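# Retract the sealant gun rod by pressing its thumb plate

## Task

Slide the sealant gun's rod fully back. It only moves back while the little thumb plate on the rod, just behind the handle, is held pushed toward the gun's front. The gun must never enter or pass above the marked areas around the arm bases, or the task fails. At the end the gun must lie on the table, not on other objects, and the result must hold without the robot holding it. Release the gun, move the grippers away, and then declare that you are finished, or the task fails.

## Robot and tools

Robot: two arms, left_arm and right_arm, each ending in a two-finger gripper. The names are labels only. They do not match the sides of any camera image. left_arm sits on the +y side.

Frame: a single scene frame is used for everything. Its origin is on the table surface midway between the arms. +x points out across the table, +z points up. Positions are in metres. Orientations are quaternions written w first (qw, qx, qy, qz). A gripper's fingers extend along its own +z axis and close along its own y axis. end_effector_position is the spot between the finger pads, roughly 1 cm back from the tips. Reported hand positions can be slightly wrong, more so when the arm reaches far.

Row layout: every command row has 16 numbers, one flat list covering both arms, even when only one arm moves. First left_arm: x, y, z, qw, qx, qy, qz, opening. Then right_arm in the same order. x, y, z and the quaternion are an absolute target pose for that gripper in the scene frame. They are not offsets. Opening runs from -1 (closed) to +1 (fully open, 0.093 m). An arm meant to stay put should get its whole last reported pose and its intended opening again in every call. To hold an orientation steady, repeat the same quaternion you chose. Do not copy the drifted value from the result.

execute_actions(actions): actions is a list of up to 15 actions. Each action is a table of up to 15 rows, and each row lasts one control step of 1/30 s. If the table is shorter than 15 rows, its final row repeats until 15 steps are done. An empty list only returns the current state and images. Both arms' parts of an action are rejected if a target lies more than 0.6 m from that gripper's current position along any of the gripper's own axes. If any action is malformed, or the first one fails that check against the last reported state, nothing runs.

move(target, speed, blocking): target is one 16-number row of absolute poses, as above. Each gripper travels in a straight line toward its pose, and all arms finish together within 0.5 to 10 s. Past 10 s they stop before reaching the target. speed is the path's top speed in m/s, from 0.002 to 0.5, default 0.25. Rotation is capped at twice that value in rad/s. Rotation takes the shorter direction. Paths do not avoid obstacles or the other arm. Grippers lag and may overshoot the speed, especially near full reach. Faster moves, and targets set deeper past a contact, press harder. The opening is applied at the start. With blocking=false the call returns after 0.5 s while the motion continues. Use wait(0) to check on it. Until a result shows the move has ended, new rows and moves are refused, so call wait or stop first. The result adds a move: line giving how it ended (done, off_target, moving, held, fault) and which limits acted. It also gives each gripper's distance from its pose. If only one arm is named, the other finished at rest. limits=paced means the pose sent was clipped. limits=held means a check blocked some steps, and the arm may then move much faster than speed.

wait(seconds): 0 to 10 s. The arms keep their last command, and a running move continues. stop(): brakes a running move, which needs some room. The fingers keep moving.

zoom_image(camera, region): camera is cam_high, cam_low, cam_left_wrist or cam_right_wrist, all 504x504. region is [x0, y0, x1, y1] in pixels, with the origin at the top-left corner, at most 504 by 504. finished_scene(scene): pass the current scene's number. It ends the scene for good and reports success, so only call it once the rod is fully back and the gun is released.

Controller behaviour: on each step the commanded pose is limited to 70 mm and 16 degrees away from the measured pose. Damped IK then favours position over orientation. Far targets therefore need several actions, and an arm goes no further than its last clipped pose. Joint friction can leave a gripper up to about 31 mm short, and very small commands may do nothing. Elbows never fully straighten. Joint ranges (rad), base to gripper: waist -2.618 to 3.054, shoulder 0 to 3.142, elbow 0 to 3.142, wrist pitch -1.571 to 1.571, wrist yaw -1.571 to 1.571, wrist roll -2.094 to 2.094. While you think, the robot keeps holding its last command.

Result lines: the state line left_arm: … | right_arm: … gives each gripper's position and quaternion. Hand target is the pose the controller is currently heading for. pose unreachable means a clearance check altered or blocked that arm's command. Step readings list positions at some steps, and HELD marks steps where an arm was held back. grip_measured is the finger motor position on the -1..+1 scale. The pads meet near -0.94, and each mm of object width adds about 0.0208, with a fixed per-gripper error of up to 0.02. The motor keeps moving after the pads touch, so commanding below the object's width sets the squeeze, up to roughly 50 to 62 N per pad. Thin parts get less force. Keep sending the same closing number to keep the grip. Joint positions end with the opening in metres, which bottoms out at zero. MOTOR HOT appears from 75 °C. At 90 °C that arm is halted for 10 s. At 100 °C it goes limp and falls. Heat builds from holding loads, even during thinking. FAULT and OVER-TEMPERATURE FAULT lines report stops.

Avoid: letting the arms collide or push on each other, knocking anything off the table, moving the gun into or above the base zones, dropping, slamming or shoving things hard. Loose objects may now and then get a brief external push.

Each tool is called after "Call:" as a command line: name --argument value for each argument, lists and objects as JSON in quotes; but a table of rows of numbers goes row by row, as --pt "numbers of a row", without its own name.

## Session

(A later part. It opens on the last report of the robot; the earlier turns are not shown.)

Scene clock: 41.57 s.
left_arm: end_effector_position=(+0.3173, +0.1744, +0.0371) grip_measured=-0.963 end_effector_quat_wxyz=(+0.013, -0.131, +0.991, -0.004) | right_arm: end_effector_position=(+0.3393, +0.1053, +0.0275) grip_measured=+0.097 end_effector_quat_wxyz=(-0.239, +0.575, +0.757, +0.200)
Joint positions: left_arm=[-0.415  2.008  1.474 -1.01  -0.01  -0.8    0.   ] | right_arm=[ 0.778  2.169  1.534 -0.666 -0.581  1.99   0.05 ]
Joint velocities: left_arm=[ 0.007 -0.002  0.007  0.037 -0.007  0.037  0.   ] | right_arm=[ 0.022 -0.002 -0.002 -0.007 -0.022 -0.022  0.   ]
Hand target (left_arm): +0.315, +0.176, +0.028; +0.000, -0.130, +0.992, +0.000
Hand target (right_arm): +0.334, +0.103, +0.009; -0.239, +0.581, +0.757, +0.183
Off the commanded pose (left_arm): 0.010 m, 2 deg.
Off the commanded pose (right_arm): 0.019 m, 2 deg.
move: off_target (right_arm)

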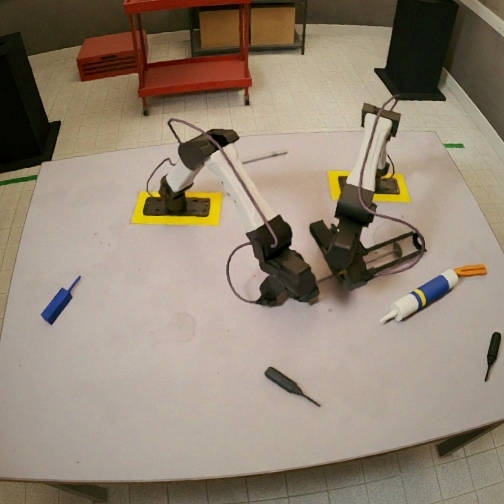

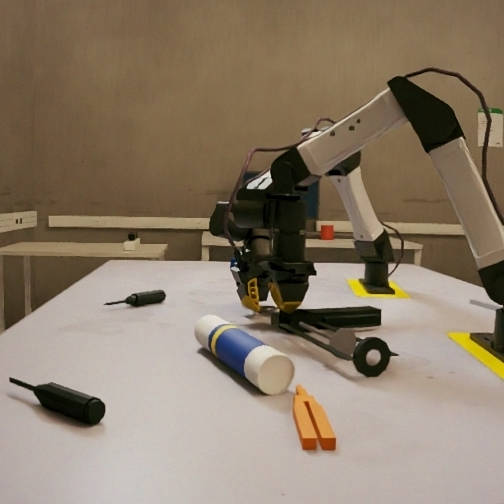

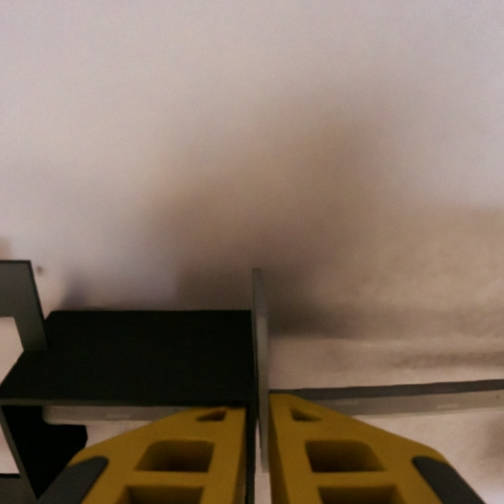

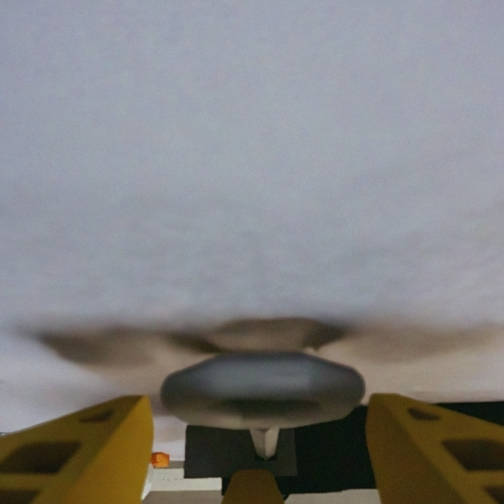

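This matches the grasp that worked in scene 1, so I'm closing the gripper and pulling along the rod.

Call:
move --target '[0.315,0.176,0.028,0,-0.13,0.991,0,-1,0.334,0.103,0.012,-0.239,0.581,0.757,0.183,-0.6]'

Call:
move --target '[0.315,0.176,0.028,0,-0.13,0.991,0,-1,0.352,0.04,0.022,-0.239,0.581,0.757,0.183,-0.6]' --speed 0.05

Scene clock: 44.40 s.
left_arm: end_effector_position=(+0.3180, +0.1737, +0.0367) grip_measured=-0.963 end_effector_quat_wxyz=(+0.014, -0.131, +0.991, -0.006) | right_arm: end_effector_position=(+0.3385, +0.1075, +0.0299) grip_measured=-0.597 end_effector_quat_wxyz=(-0.246, +0.572, +0.755, +0.204)
Joint positions: left_arm=[-0.415  2.009  1.474 -1.006 -0.008 -0.801  0.   ] | right_arm=[ 0.778  2.168  1.534 -0.662 -0.597  1.992  0.017]
Joint velocities: left_arm=[-0.002  0.012 -0.007 -0.007 -0.051 -0.037  0.   ] | right_arm=[-0.012  0.002  0.007 -0.022  0.007  0.007 -0.   ]
Hand target (left_arm): +0.315, +0.176, +0.028; +0.000, -0.130, +0.992, +0.000
Hand target (right_arm): +0.334, +0.103, +0.012; -0.239, +0.580, +0.757, +0.183
Off the commanded pose (left_arm): 0.010 m, 2 deg.
Off the commanded pose (right_arm): 0.019 m, 3 deg.
move: off_target (right_arm)

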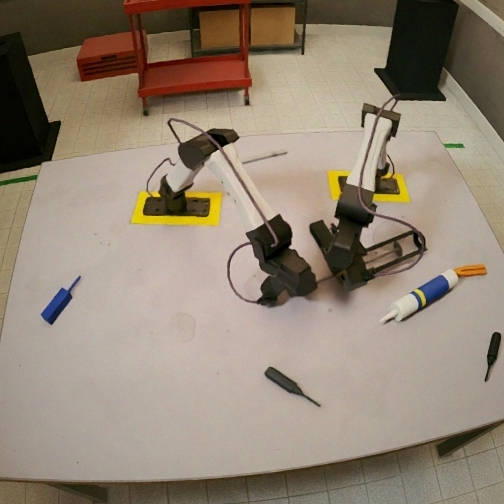

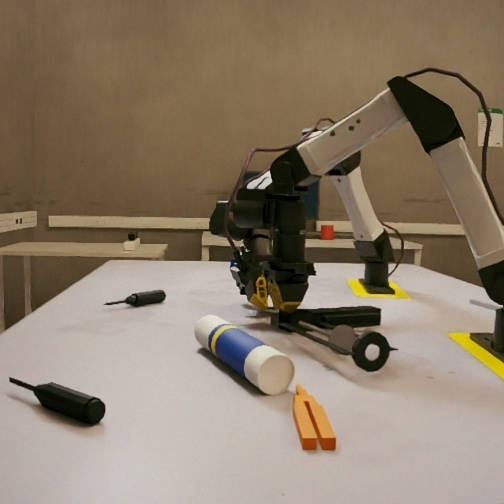

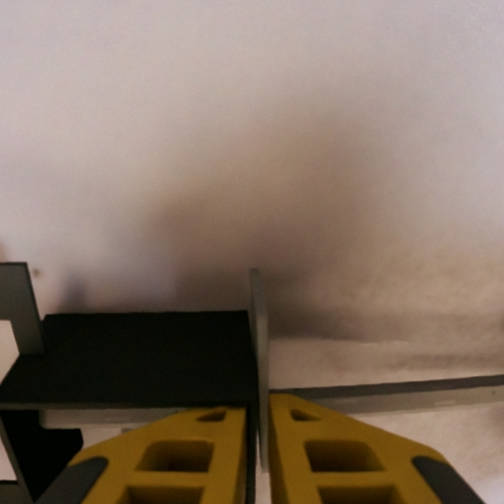

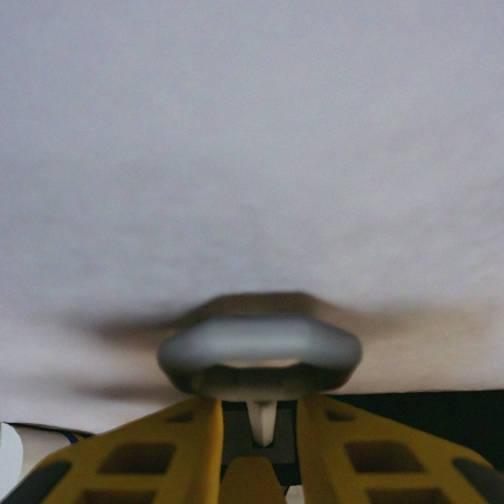

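Scene clock: 46.23 s.
left_arm: end_effector_position=(+0.3203, +0.1689, +0.0369) grip_measured=-0.963 end_effector_quat_wxyz=(+0.016, -0.129, +0.991, -0.018) | right_arm: end_effector_position=(+0.3601, +0.0466, +0.0246) grip_measured=-0.597 end_effector_quat_wxyz=(-0.239, +0.577, +0.756, +0.196)
Joint positions: left_arm=[-0.415  2.009  1.474 -0.988  0.01  -0.796  0.   ] | right_arm=[ 0.632  2.157  1.512 -0.76  -0.609  1.82   0.017]
Joint velocities: left_arm=[ 0.007  0.002  0.007  0.081 -0.051 -0.007  0.   ] | right_arm=[-0.017 -0.012 -0.007 -0.022  0.066 -0.066 -0.001]
Hand target (left_arm): +0.315, +0.176, +0.028; -0.000, -0.130, +0.992, -0.000
Hand target (right_arm): +0.354, +0.040, +0.021; -0.237, +0.581, +0.757, +0.182
Off the commanded pose (left_arm): 0.013 m, 3 deg.
Off the commanded pose (right_arm): 0.011 m, 2 deg.
move: off_target (left_arm, right_arm)

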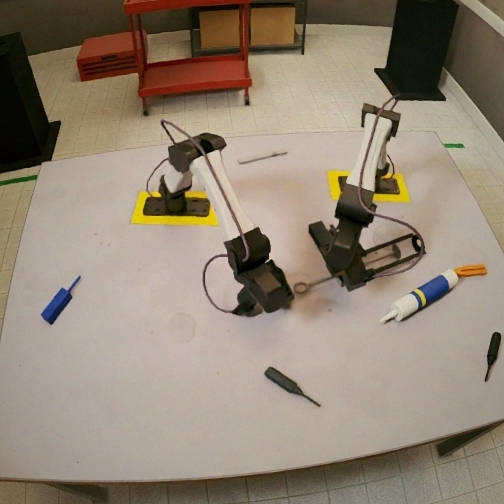

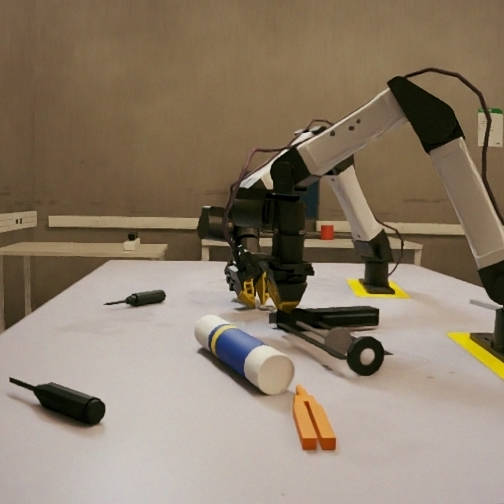

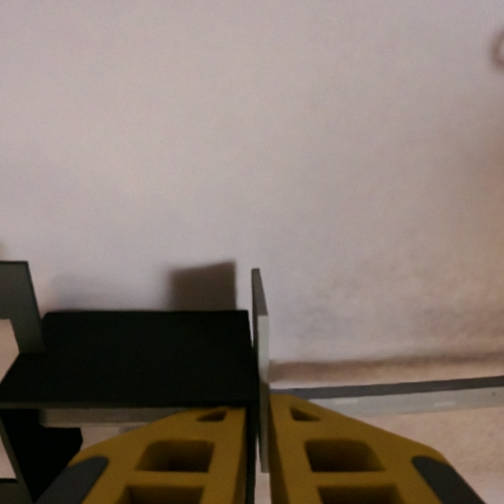

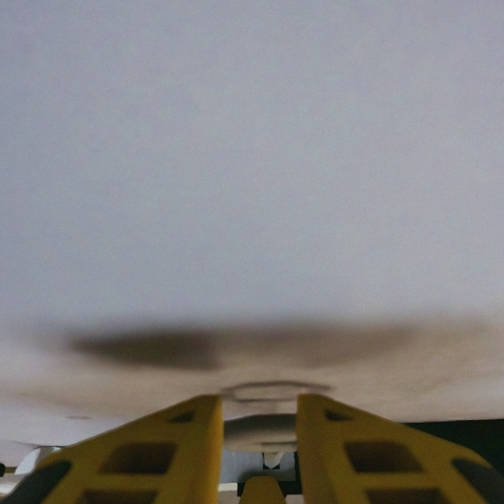

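Call:
move --target '[0.315,0.176,0.028,0,-0.13,0.991,0,-1,0.354,0.045,0.012,-0.239,0.581,0.757,0.183,0.3]' --speed 0.05

Call:
move --target '[0.315,0.176,0.028,0,-0.13,0.991,0,-1,0.344,0.086,0.012,-0.239,0.581,0.757,0.183,0.3]' --speed 0.05

Call:
zoom_image --camera "cam_low" --region '[210, 260, 310, 330]'

Scene clock: 50.43 s.
left_arm: end_effector_position=(+0.3203, +0.1689, +0.0369) grip_measured=-0.963 end_effector_quat_wxyz=(+0.016, -0.129, +0.991, -0.018) | right_arm: end_effector_position=(+0.3606, +0.0466, +0.0245) grip_measured=+0.297 end_effector_quat_wxyz=(-0.238, +0.576, +0.757, +0.196)
Joint positions: left_arm=[-0.415  2.009  1.474 -0.988  0.01  -0.796  0.   ] | right_arm=[ 0.632  2.157  1.512 -0.759 -0.607  1.818  0.059]
Joint velocities: left_arm=[ 0.007 -0.002 -0.007  0.022  0.066 -0.007  0.   ] | right_arm=[-0.002  0.007 -0.017 -0.022 -0.051 -0.007 -0.001]
Hand target (left_arm): +0.315, +0.176, +0.028; +0.000, -0.130, +0.992, +0.000
Hand target (right_arm): +0.354, +0.045, +0.012; -0.239, +0.581, +0.757, +0.183
Off the commanded pose (left_arm): 0.013 m, 3 deg.
Off the commanded pose (right_arm): 0.014 m, 2 deg.
move: off_target (left_arm, right_arm)

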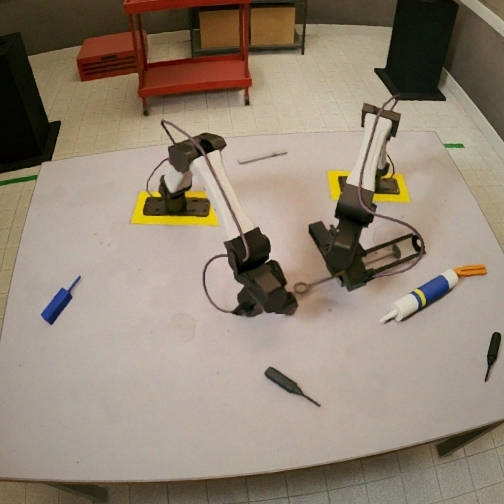

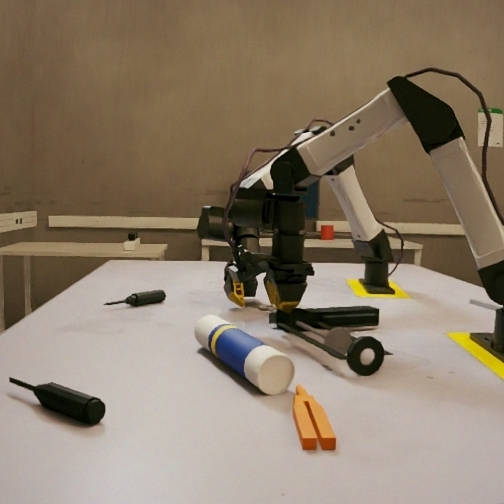

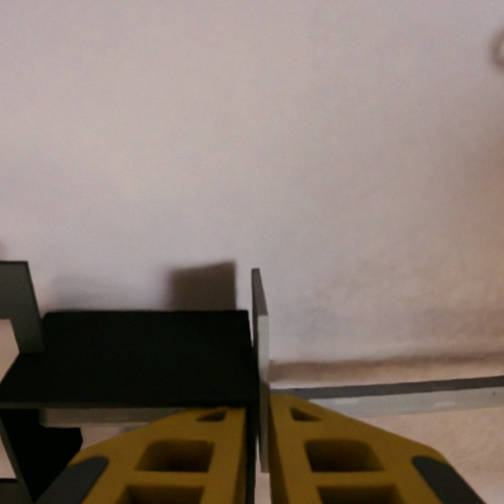

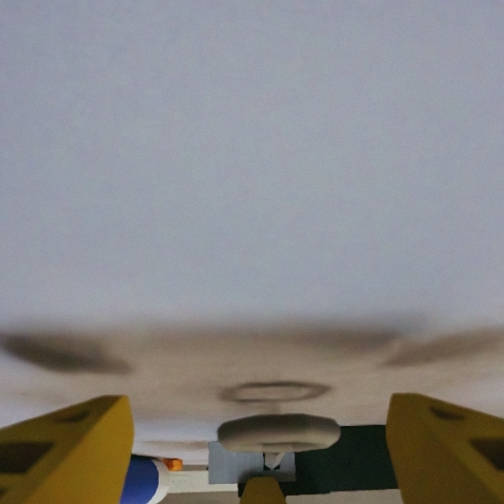

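Scene clock: 51.63 s.
left_arm: end_effector_position=(+0.3203, +0.1688, +0.0369) grip_measured=-0.963 end_effector_quat_wxyz=(+0.015, -0.129, +0.991, -0.018) | right_arm: end_effector_position=(+0.3422, +0.0840, +0.0257) grip_measured=+0.297 end_effector_quat_wxyz=(-0.243, +0.576, +0.757, +0.193)
Joint positions: left_arm=[-0.415  2.009  1.474 -0.988  0.01  -0.796  0.   ] | right_arm=[ 0.731  2.157  1.512 -0.704 -0.596  1.931  0.059]
Joint velocities: left_arm=[ 0.002  0.002  0.007  0.007 -0.007  0.007  0.   ] | right_arm=[-0.012 -0.012 -0.002  0.037  0.007  0.037  0.001]
Hand target (left_arm): +0.315, +0.176, +0.028; +0.000, -0.130, +0.992, -0.000
Hand target (right_arm): +0.343, +0.086, +0.012; -0.240, +0.580, +0.756, +0.183
Off the commanded pose (left_arm): 0.013 m, 3 deg.
Off the commanded pose (right_arm): 0.014 m, 1 deg.
move: off_target (left_arm, right_arm)

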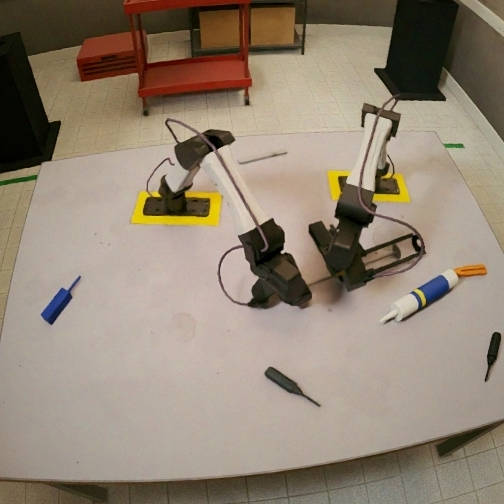

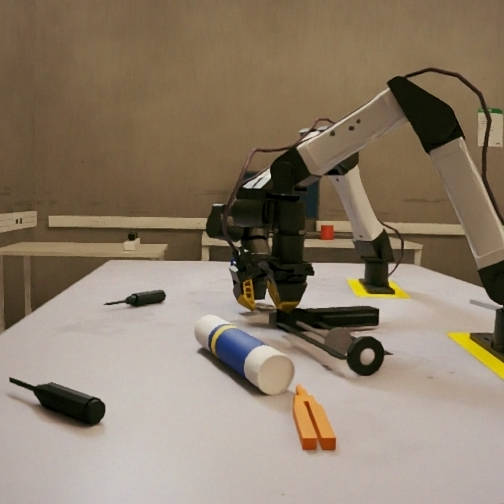

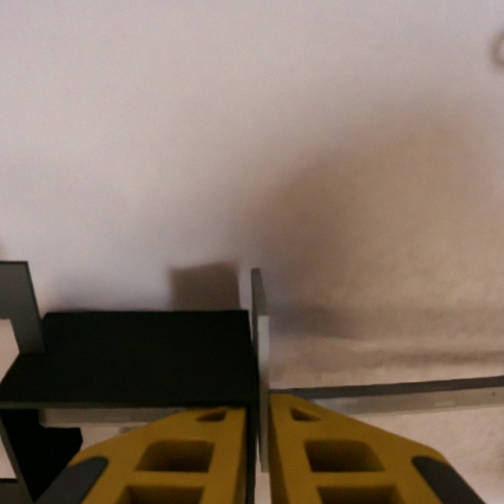

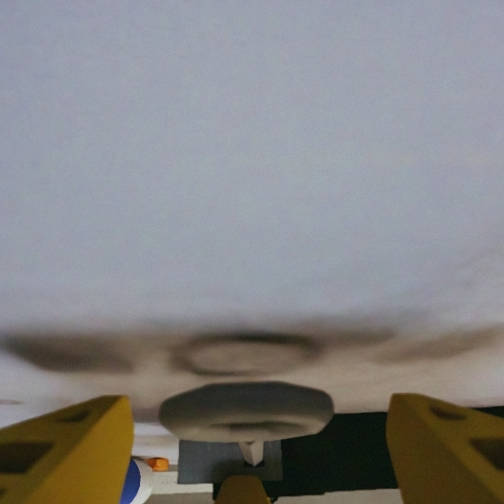

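Region (210, 260, 310, 330) of cam_low's 504x504 image, scaled by 5.040, with more detail than that image has; it fills the top 353 rows of this view, and the rest is white.

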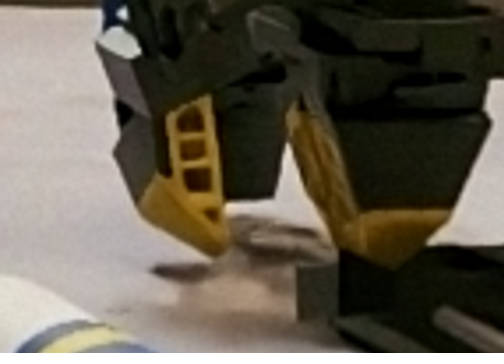

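Call:
move --target '[0.315,0.176,0.028,0,-0.13,0.991,0,-1,0.344,0.099,0.006,-0.239,0.581,0.757,0.183,0.3]' --speed 0.04

Call:
zoom_image --camera "cam_low" --region '[210, 260, 310, 330]'

Scene clock: 57.13 s.
left_arm: end_effector_position=(+0.3203, +0.1688, +0.0369) grip_measured=-0.963 end_effector_quat_wxyz=(+0.015, -0.129, +0.991, -0.018) | right_arm: end_effector_position=(+0.3433, +0.0952, +0.0191) grip_measured=+0.297 end_effector_quat_wxyz=(-0.242, +0.578, +0.756, +0.192)
Joint positions: left_arm=[-0.415  2.009  1.474 -0.988  0.01  -0.796  0.   ] | right_arm=[ 0.753  2.188  1.534 -0.68  -0.587  1.961  0.059]
Joint velocities: left_arm=[ 0.007 -0.007 -0.007  0.022  0.037 -0.081  0.   ] | right_arm=[ 0.007 -0.002 -0.007  0.022 -0.066  0.007 -0.001]
Hand target (left_arm): +0.315, +0.176, +0.028; +0.000, -0.130, +0.992, -0.000
Hand target (right_arm): +0.343, +0.099, +0.006; -0.239, +0.580, +0.757, +0.183
Off the commanded pose (left_arm): 0.013 m, 3 deg.
Off the commanded pose (right_arm): 0.014 m, 1 deg.
move: off_target (left_arm, right_arm)

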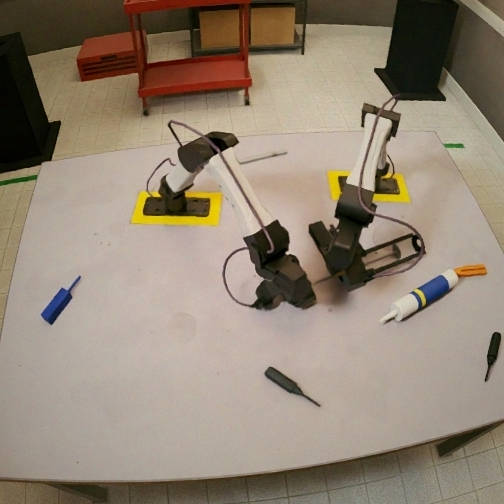

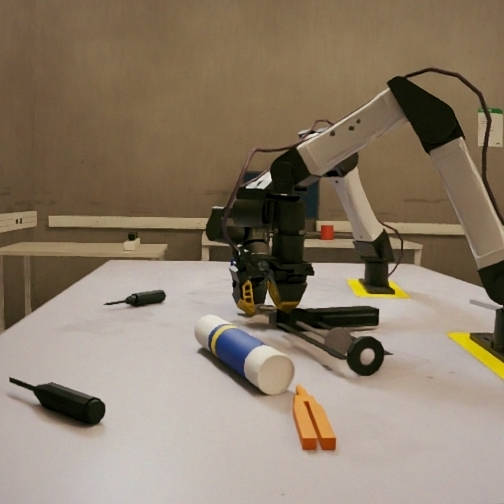

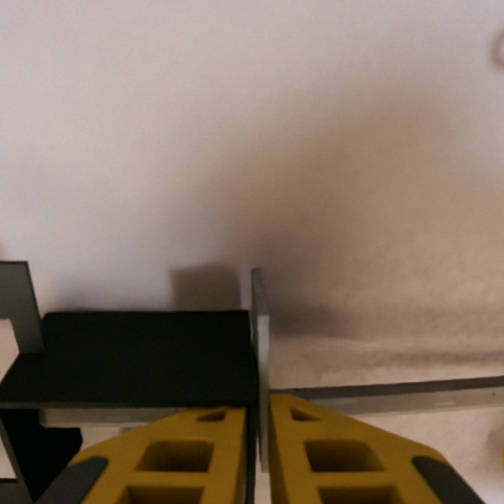

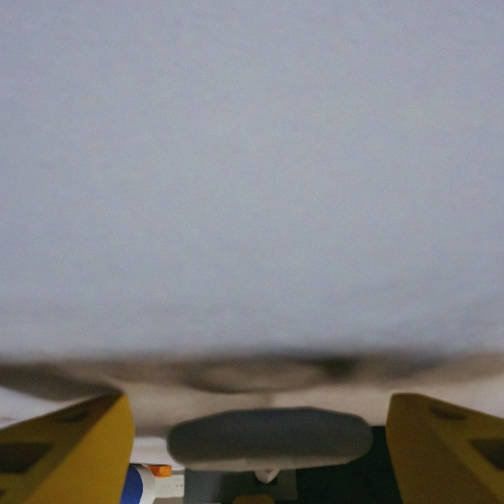

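Region (210, 260, 310, 330) of cam_low's 504x504 image, scaled by 5.040, with more detail than that image has; it fills the top 353 rows of this view, and the rest is white.

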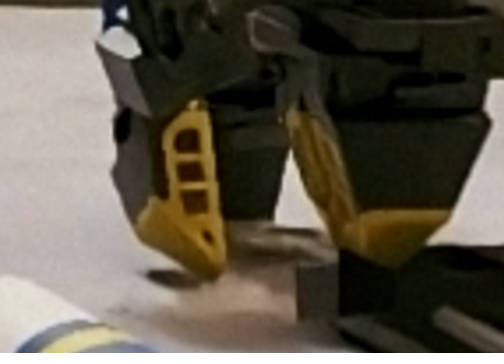

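Call:
move --target '[0.315,0.176,0.028,0,-0.13,0.991,0,-1,0.34,0.104,0.008,-0.239,0.581,0.757,0.183,0.3]' --speed 0.03

Call:
move --target '[0.315,0.176,0.028,0,-0.13,0.991,0,-1,0.34,0.102,0.01,-0.239,0.581,0.757,0.183,-0.6]'

Scene clock: 60.80 s.
left_arm: end_effector_position=(+0.3203, +0.1688, +0.0369) grip_measured=-0.963 end_effector_quat_wxyz=(+0.015, -0.129, +0.991, -0.018) | right_arm: end_effector_position=(+0.3415, +0.0996, +0.0191) grip_measured=+0.297 end_effector_quat_wxyz=(-0.241, +0.579, +0.755, +0.192)
Joint positions: left_arm=[-0.415  2.009  1.474 -0.988  0.01  -0.796  0.   ] | right_arm=[ 0.765  2.188  1.534 -0.671 -0.583  1.979  0.059]
Joint velocities: left_arm=[ 0.012  0.007 -0.007  0.022  0.007 -0.066  0.   ] | right_arm=[-0.002  0.002  0.002  0.022  0.007  0.007 -0.   ]
Hand target (left_arm): +0.315, +0.176, +0.028; +0.000, -0.130, +0.992, -0.000
Hand target (right_arm): +0.340, +0.104, +0.008; -0.239, +0.581, +0.756, +0.183
Off the commanded pose (left_arm): 0.013 m, 3 deg.
Off the commanded pose (right_arm): 0.012 m, 1 deg.
move: off_target (left_arm, right_arm)

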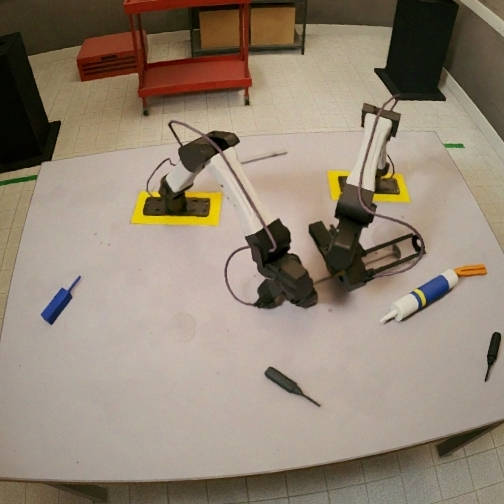

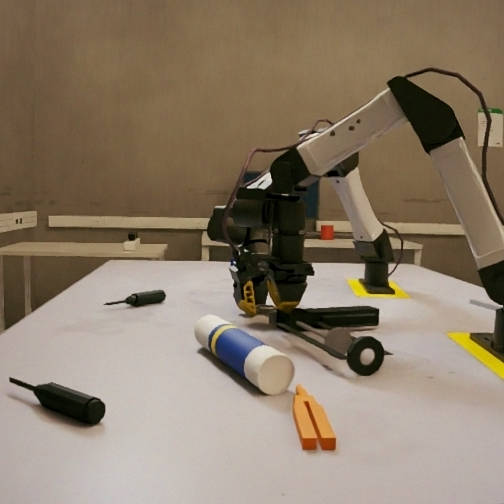

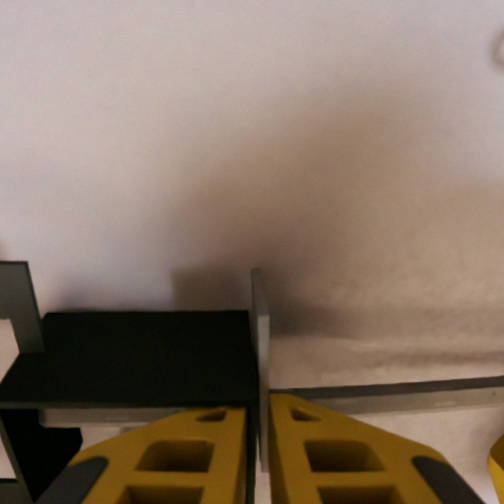

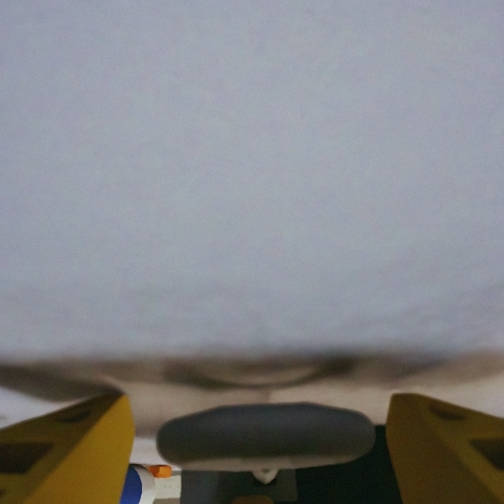

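Scene clock: 61.50 s.
left_arm: end_effector_position=(+0.3206, +0.1688, +0.0369) grip_measured=-0.963 end_effector_quat_wxyz=(+0.016, -0.129, +0.991, -0.018) | right_arm: end_effector_position=(+0.3411, +0.0998, +0.0191) grip_measured=-0.379 end_effector_quat_wxyz=(-0.241, +0.578, +0.755, +0.192)
Joint positions: left_arm=[-0.415  2.009  1.474 -0.987  0.009 -0.796  0.   ] | right_arm=[ 0.766  2.188  1.534 -0.672 -0.583  1.978  0.027]
Joint velocities: left_arm=[-0.027 -0.007 -0.002 -0.007  0.022  0.051  0.   ] | right_arm=[-0.007 -0.012 -0.017 -0.007  0.007 -0.066  0.   ]
Hand target (left_arm): +0.315, +0.176, +0.028; +0.000, -0.130, +0.992, -0.000
Hand target (right_arm): +0.340, +0.102, +0.010; -0.239, +0.580, +0.757, +0.183
Off the commanded pose (left_arm): 0.013 m, 3 deg.
Off the commanded pose (right_arm): 0.009 m, 1 deg.
move: off_target (left_arm)

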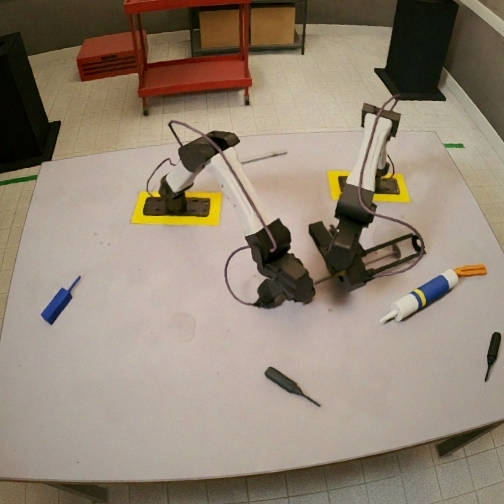

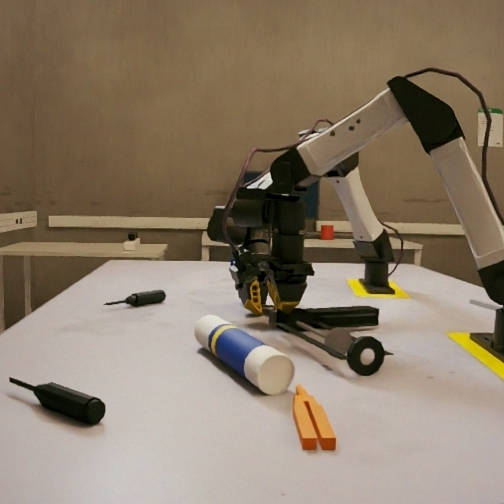

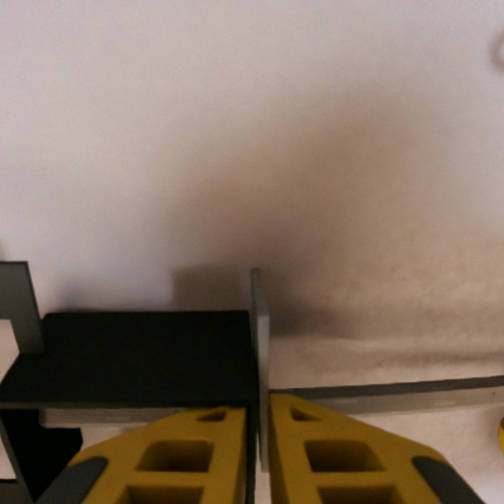

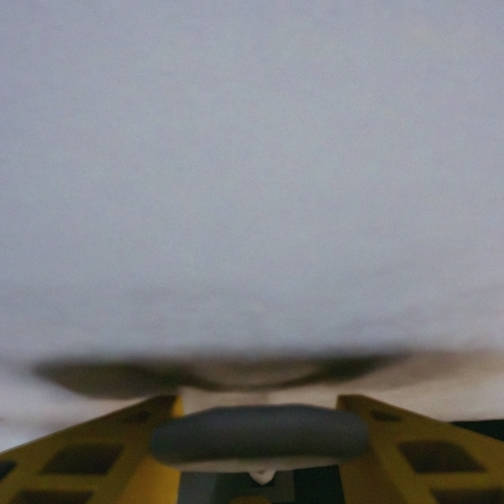

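Call:
move --target '[0.315,0.18,0.028,0,-0.13,0.991,0,-1,0.378,-0.04,0.018,-0.239,0.581,0.757,0.183,-0.6]' --speed 0.06

Call:
zoom_image --camera "cam_high" --region '[250, 200, 450, 330]'

Scene clock: 66.63 s.
left_arm: end_effector_position=(+0.3270, +0.1572, +0.0400) grip_measured=-0.963 end_effector_quat_wxyz=(+0.024, -0.128, +0.990, -0.050) | right_arm: end_effector_position=(+0.3794, -0.0182, +0.0198) grip_measured=-0.379 end_effector_quat_wxyz=(-0.244, +0.566, +0.761, +0.203)
Joint positions: left_arm=[-0.415  2.004  1.474 -0.941  0.048 -0.797  0.   ] | right_arm=[ 0.461  2.176  1.519 -0.871 -0.644  1.586  0.027]
Joint velocities: left_arm=[-0.017  0.002 -0.002 -0.022 -0.022 -0.007  0.   ] | right_arm=[ 0.022  0.007 -0.012 -0.022 -0.037  0.037 -0.   ]
Hand target (left_arm): +0.315, +0.179, +0.029; +0.000, -0.129, +0.992, -0.001
Hand target (right_arm): +0.381, -0.041, +0.017; -0.236, +0.582, +0.757, +0.182
Off the commanded pose (left_arm): 0.028 m, 6 deg.
Off the commanded pose (right_arm): 0.022 m, 3 deg.
move: off_target (left_arm, right_arm)

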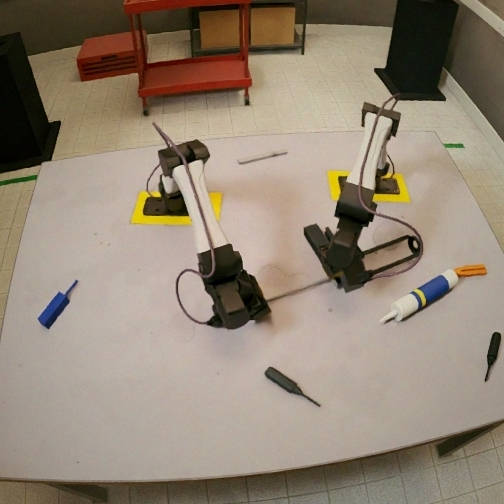

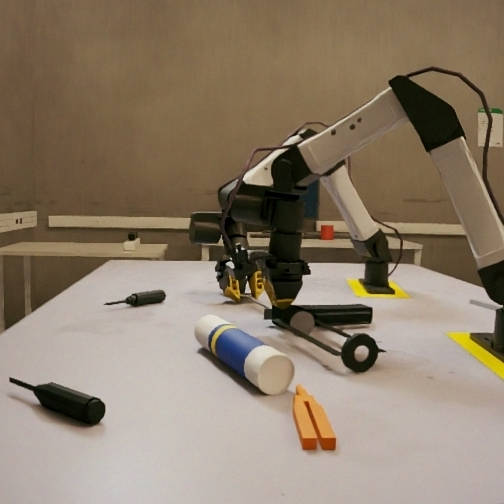

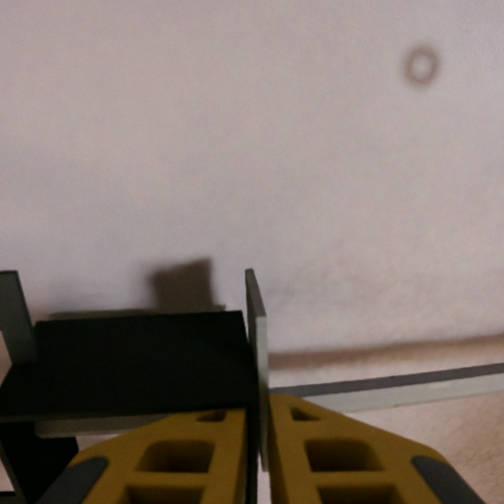

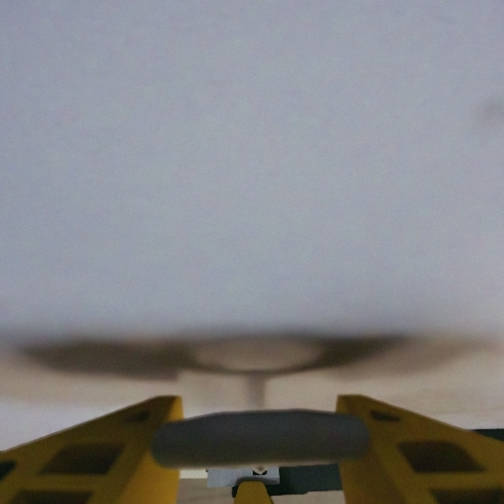

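Region (250, 200, 450, 330) of cam_high's 504x504 image, scaled by 2.520, with more detail than that image has; it fills the top 328 rows of this view, and the rest is white.

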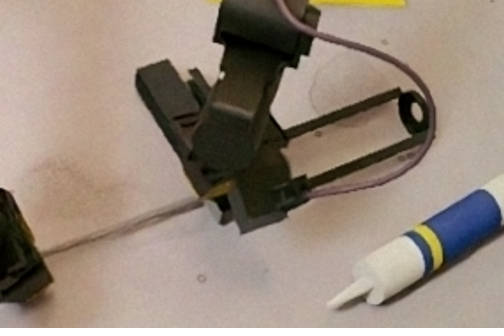

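Call:
move --target '[0.315,0.185,0.028,0,-0.13,0.991,0,-1,0.398,-0.11,0.022,-0.239,0.581,0.757,0.183,-0.6]' --speed 0.05

Call:
zoom_image --camera "cam_low" --region '[240, 280, 400, 390]'

Scene clock: 70.97 s.
left_arm: end_effector_position=(+0.3332, +0.1370, +0.0439) grip_measured=-0.963 end_effector_quat_wxyz=(+0.029, -0.118, +0.988, -0.099) | right_arm: end_effector_position=(+0.3940, -0.0799, +0.0262) grip_measured=-0.379 end_effector_quat_wxyz=(-0.258, +0.568, +0.754, +0.207)
Joint positions: left_arm=[-0.42   2.002  1.474 -0.875  0.12  -0.79   0.   ] | right_arm=[ 0.295  2.22   1.605 -1.054 -0.668  1.382  0.027]
Joint velocities: left_arm=[-0.002  0.007  0.012 -0.051  0.007  0.007  0.   ] | right_arm=[-0.002 -0.007 -0.012  0.007 -0.051 -0.051  0.001]
Hand target (left_arm): +0.316, +0.182, +0.031; +0.001, -0.126, +0.992, -0.005
Hand target (right_arm): +0.399, -0.110, +0.021; -0.237, +0.582, +0.756, +0.182
Off the commanded pose (left_arm): 0.054 m, 12 deg.
Off the commanded pose (right_arm): 0.031 m, 4 deg.
move: off_target (left_arm, right_arm)

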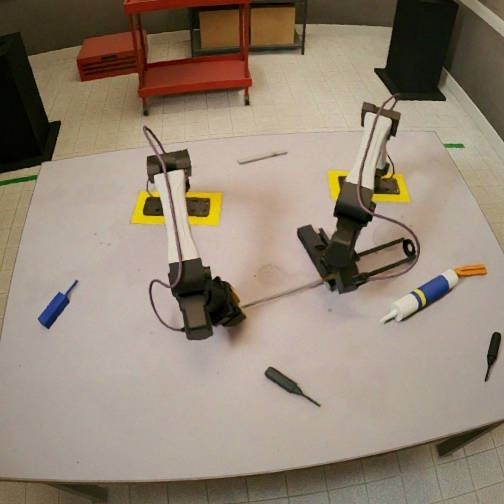

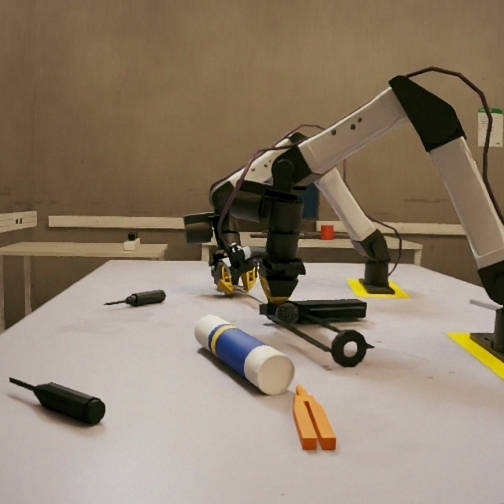

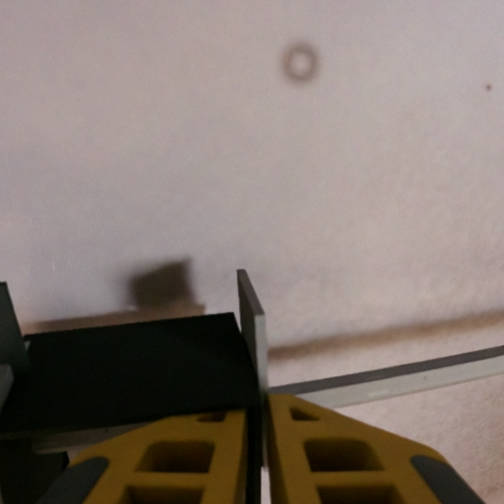

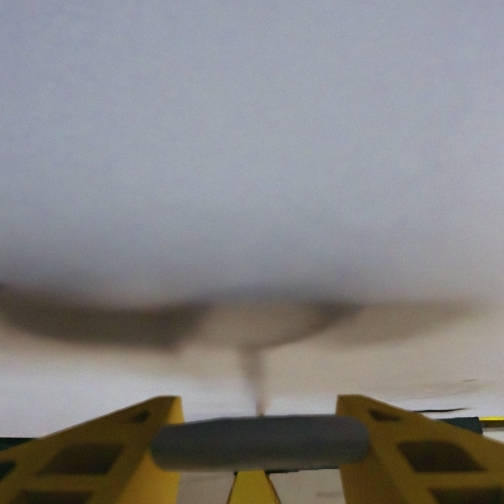

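Region (240, 280, 400, 390) of cam_low's 504x504 image, scaled by 3.150, with more detail than that image has; it fills the top 346 rows of this view, and the rest is white.

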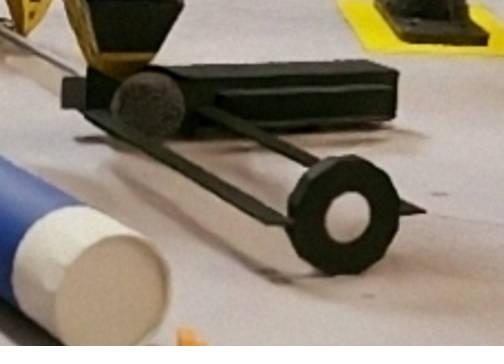

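Call:
move --target '[0.315,0.18,0.028,0,-0.13,0.991,0,-1,0.402,-0.128,0.022,-0.239,0.581,0.757,0.183,-0.6]' --speed 0.04

Call:
zoom_image --camera "cam_low" --region '[240, 280, 400, 390]'

Scene clock: 76.43 s.
left_arm: end_effector_position=(+0.3341, +0.1268, +0.0456) grip_measured=-0.964 end_effector_quat_wxyz=(+0.035, -0.112, +0.987, -0.112) | right_arm: end_effector_position=(+0.3949, -0.0914, +0.0296) grip_measured=-0.379 end_effector_quat_wxyz=(-0.270, +0.565, +0.750, +0.212)
Joint positions: left_arm=[-0.435  2.001  1.474 -0.848  0.132 -0.796  0.   ] | right_arm=[ 0.259  2.235  1.631 -1.108 -0.689  1.33   0.027]
Joint velocities: left_arm=[-0.007 -0.007 -0.002 -0.095  0.037 -0.007  0.   ] | right_arm=[-0.002 -0.002  0.017 -0.081  0.022  0.022 -0.001]
Hand target (left_arm): +0.316, +0.176, +0.032; +0.003, -0.125, +0.992, -0.008
Hand target (right_arm): +0.401, -0.128, +0.023; -0.239, +0.582, +0.756, +0.183
Off the commanded pose (left_arm): 0.059 m, 14 deg.
Off the commanded pose (right_arm): 0.038 m, 5 deg.
move: off_target (left_arm, right_arm)

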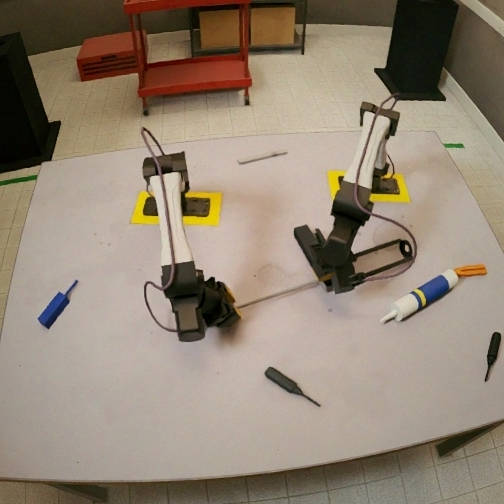

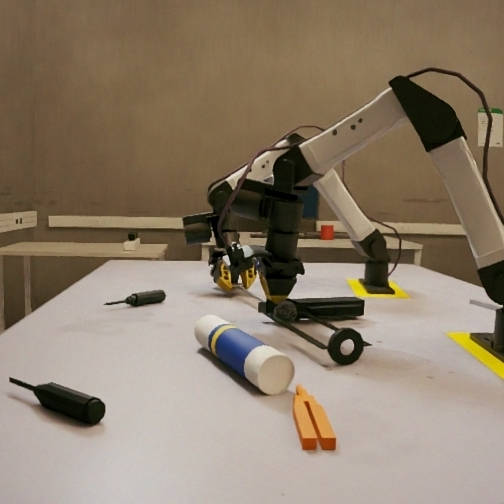

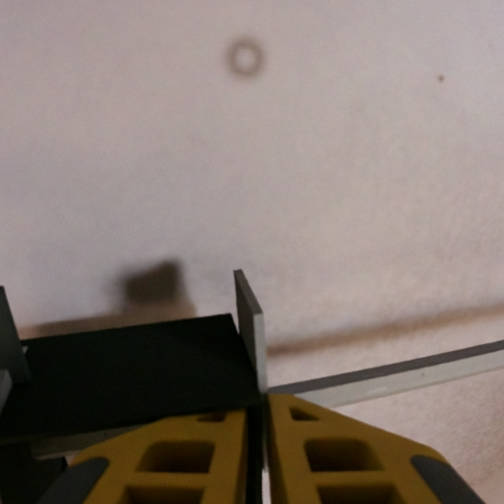

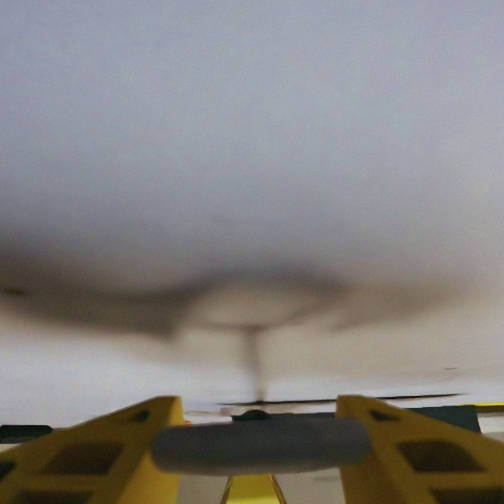

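Region (240, 280, 400, 390) of cam_low's 504x504 image, scaled by 3.150, with more detail than that image has; it fills the top 346 rows of this view, and the rest is white.

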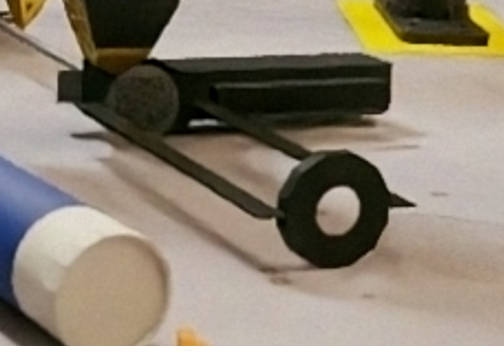

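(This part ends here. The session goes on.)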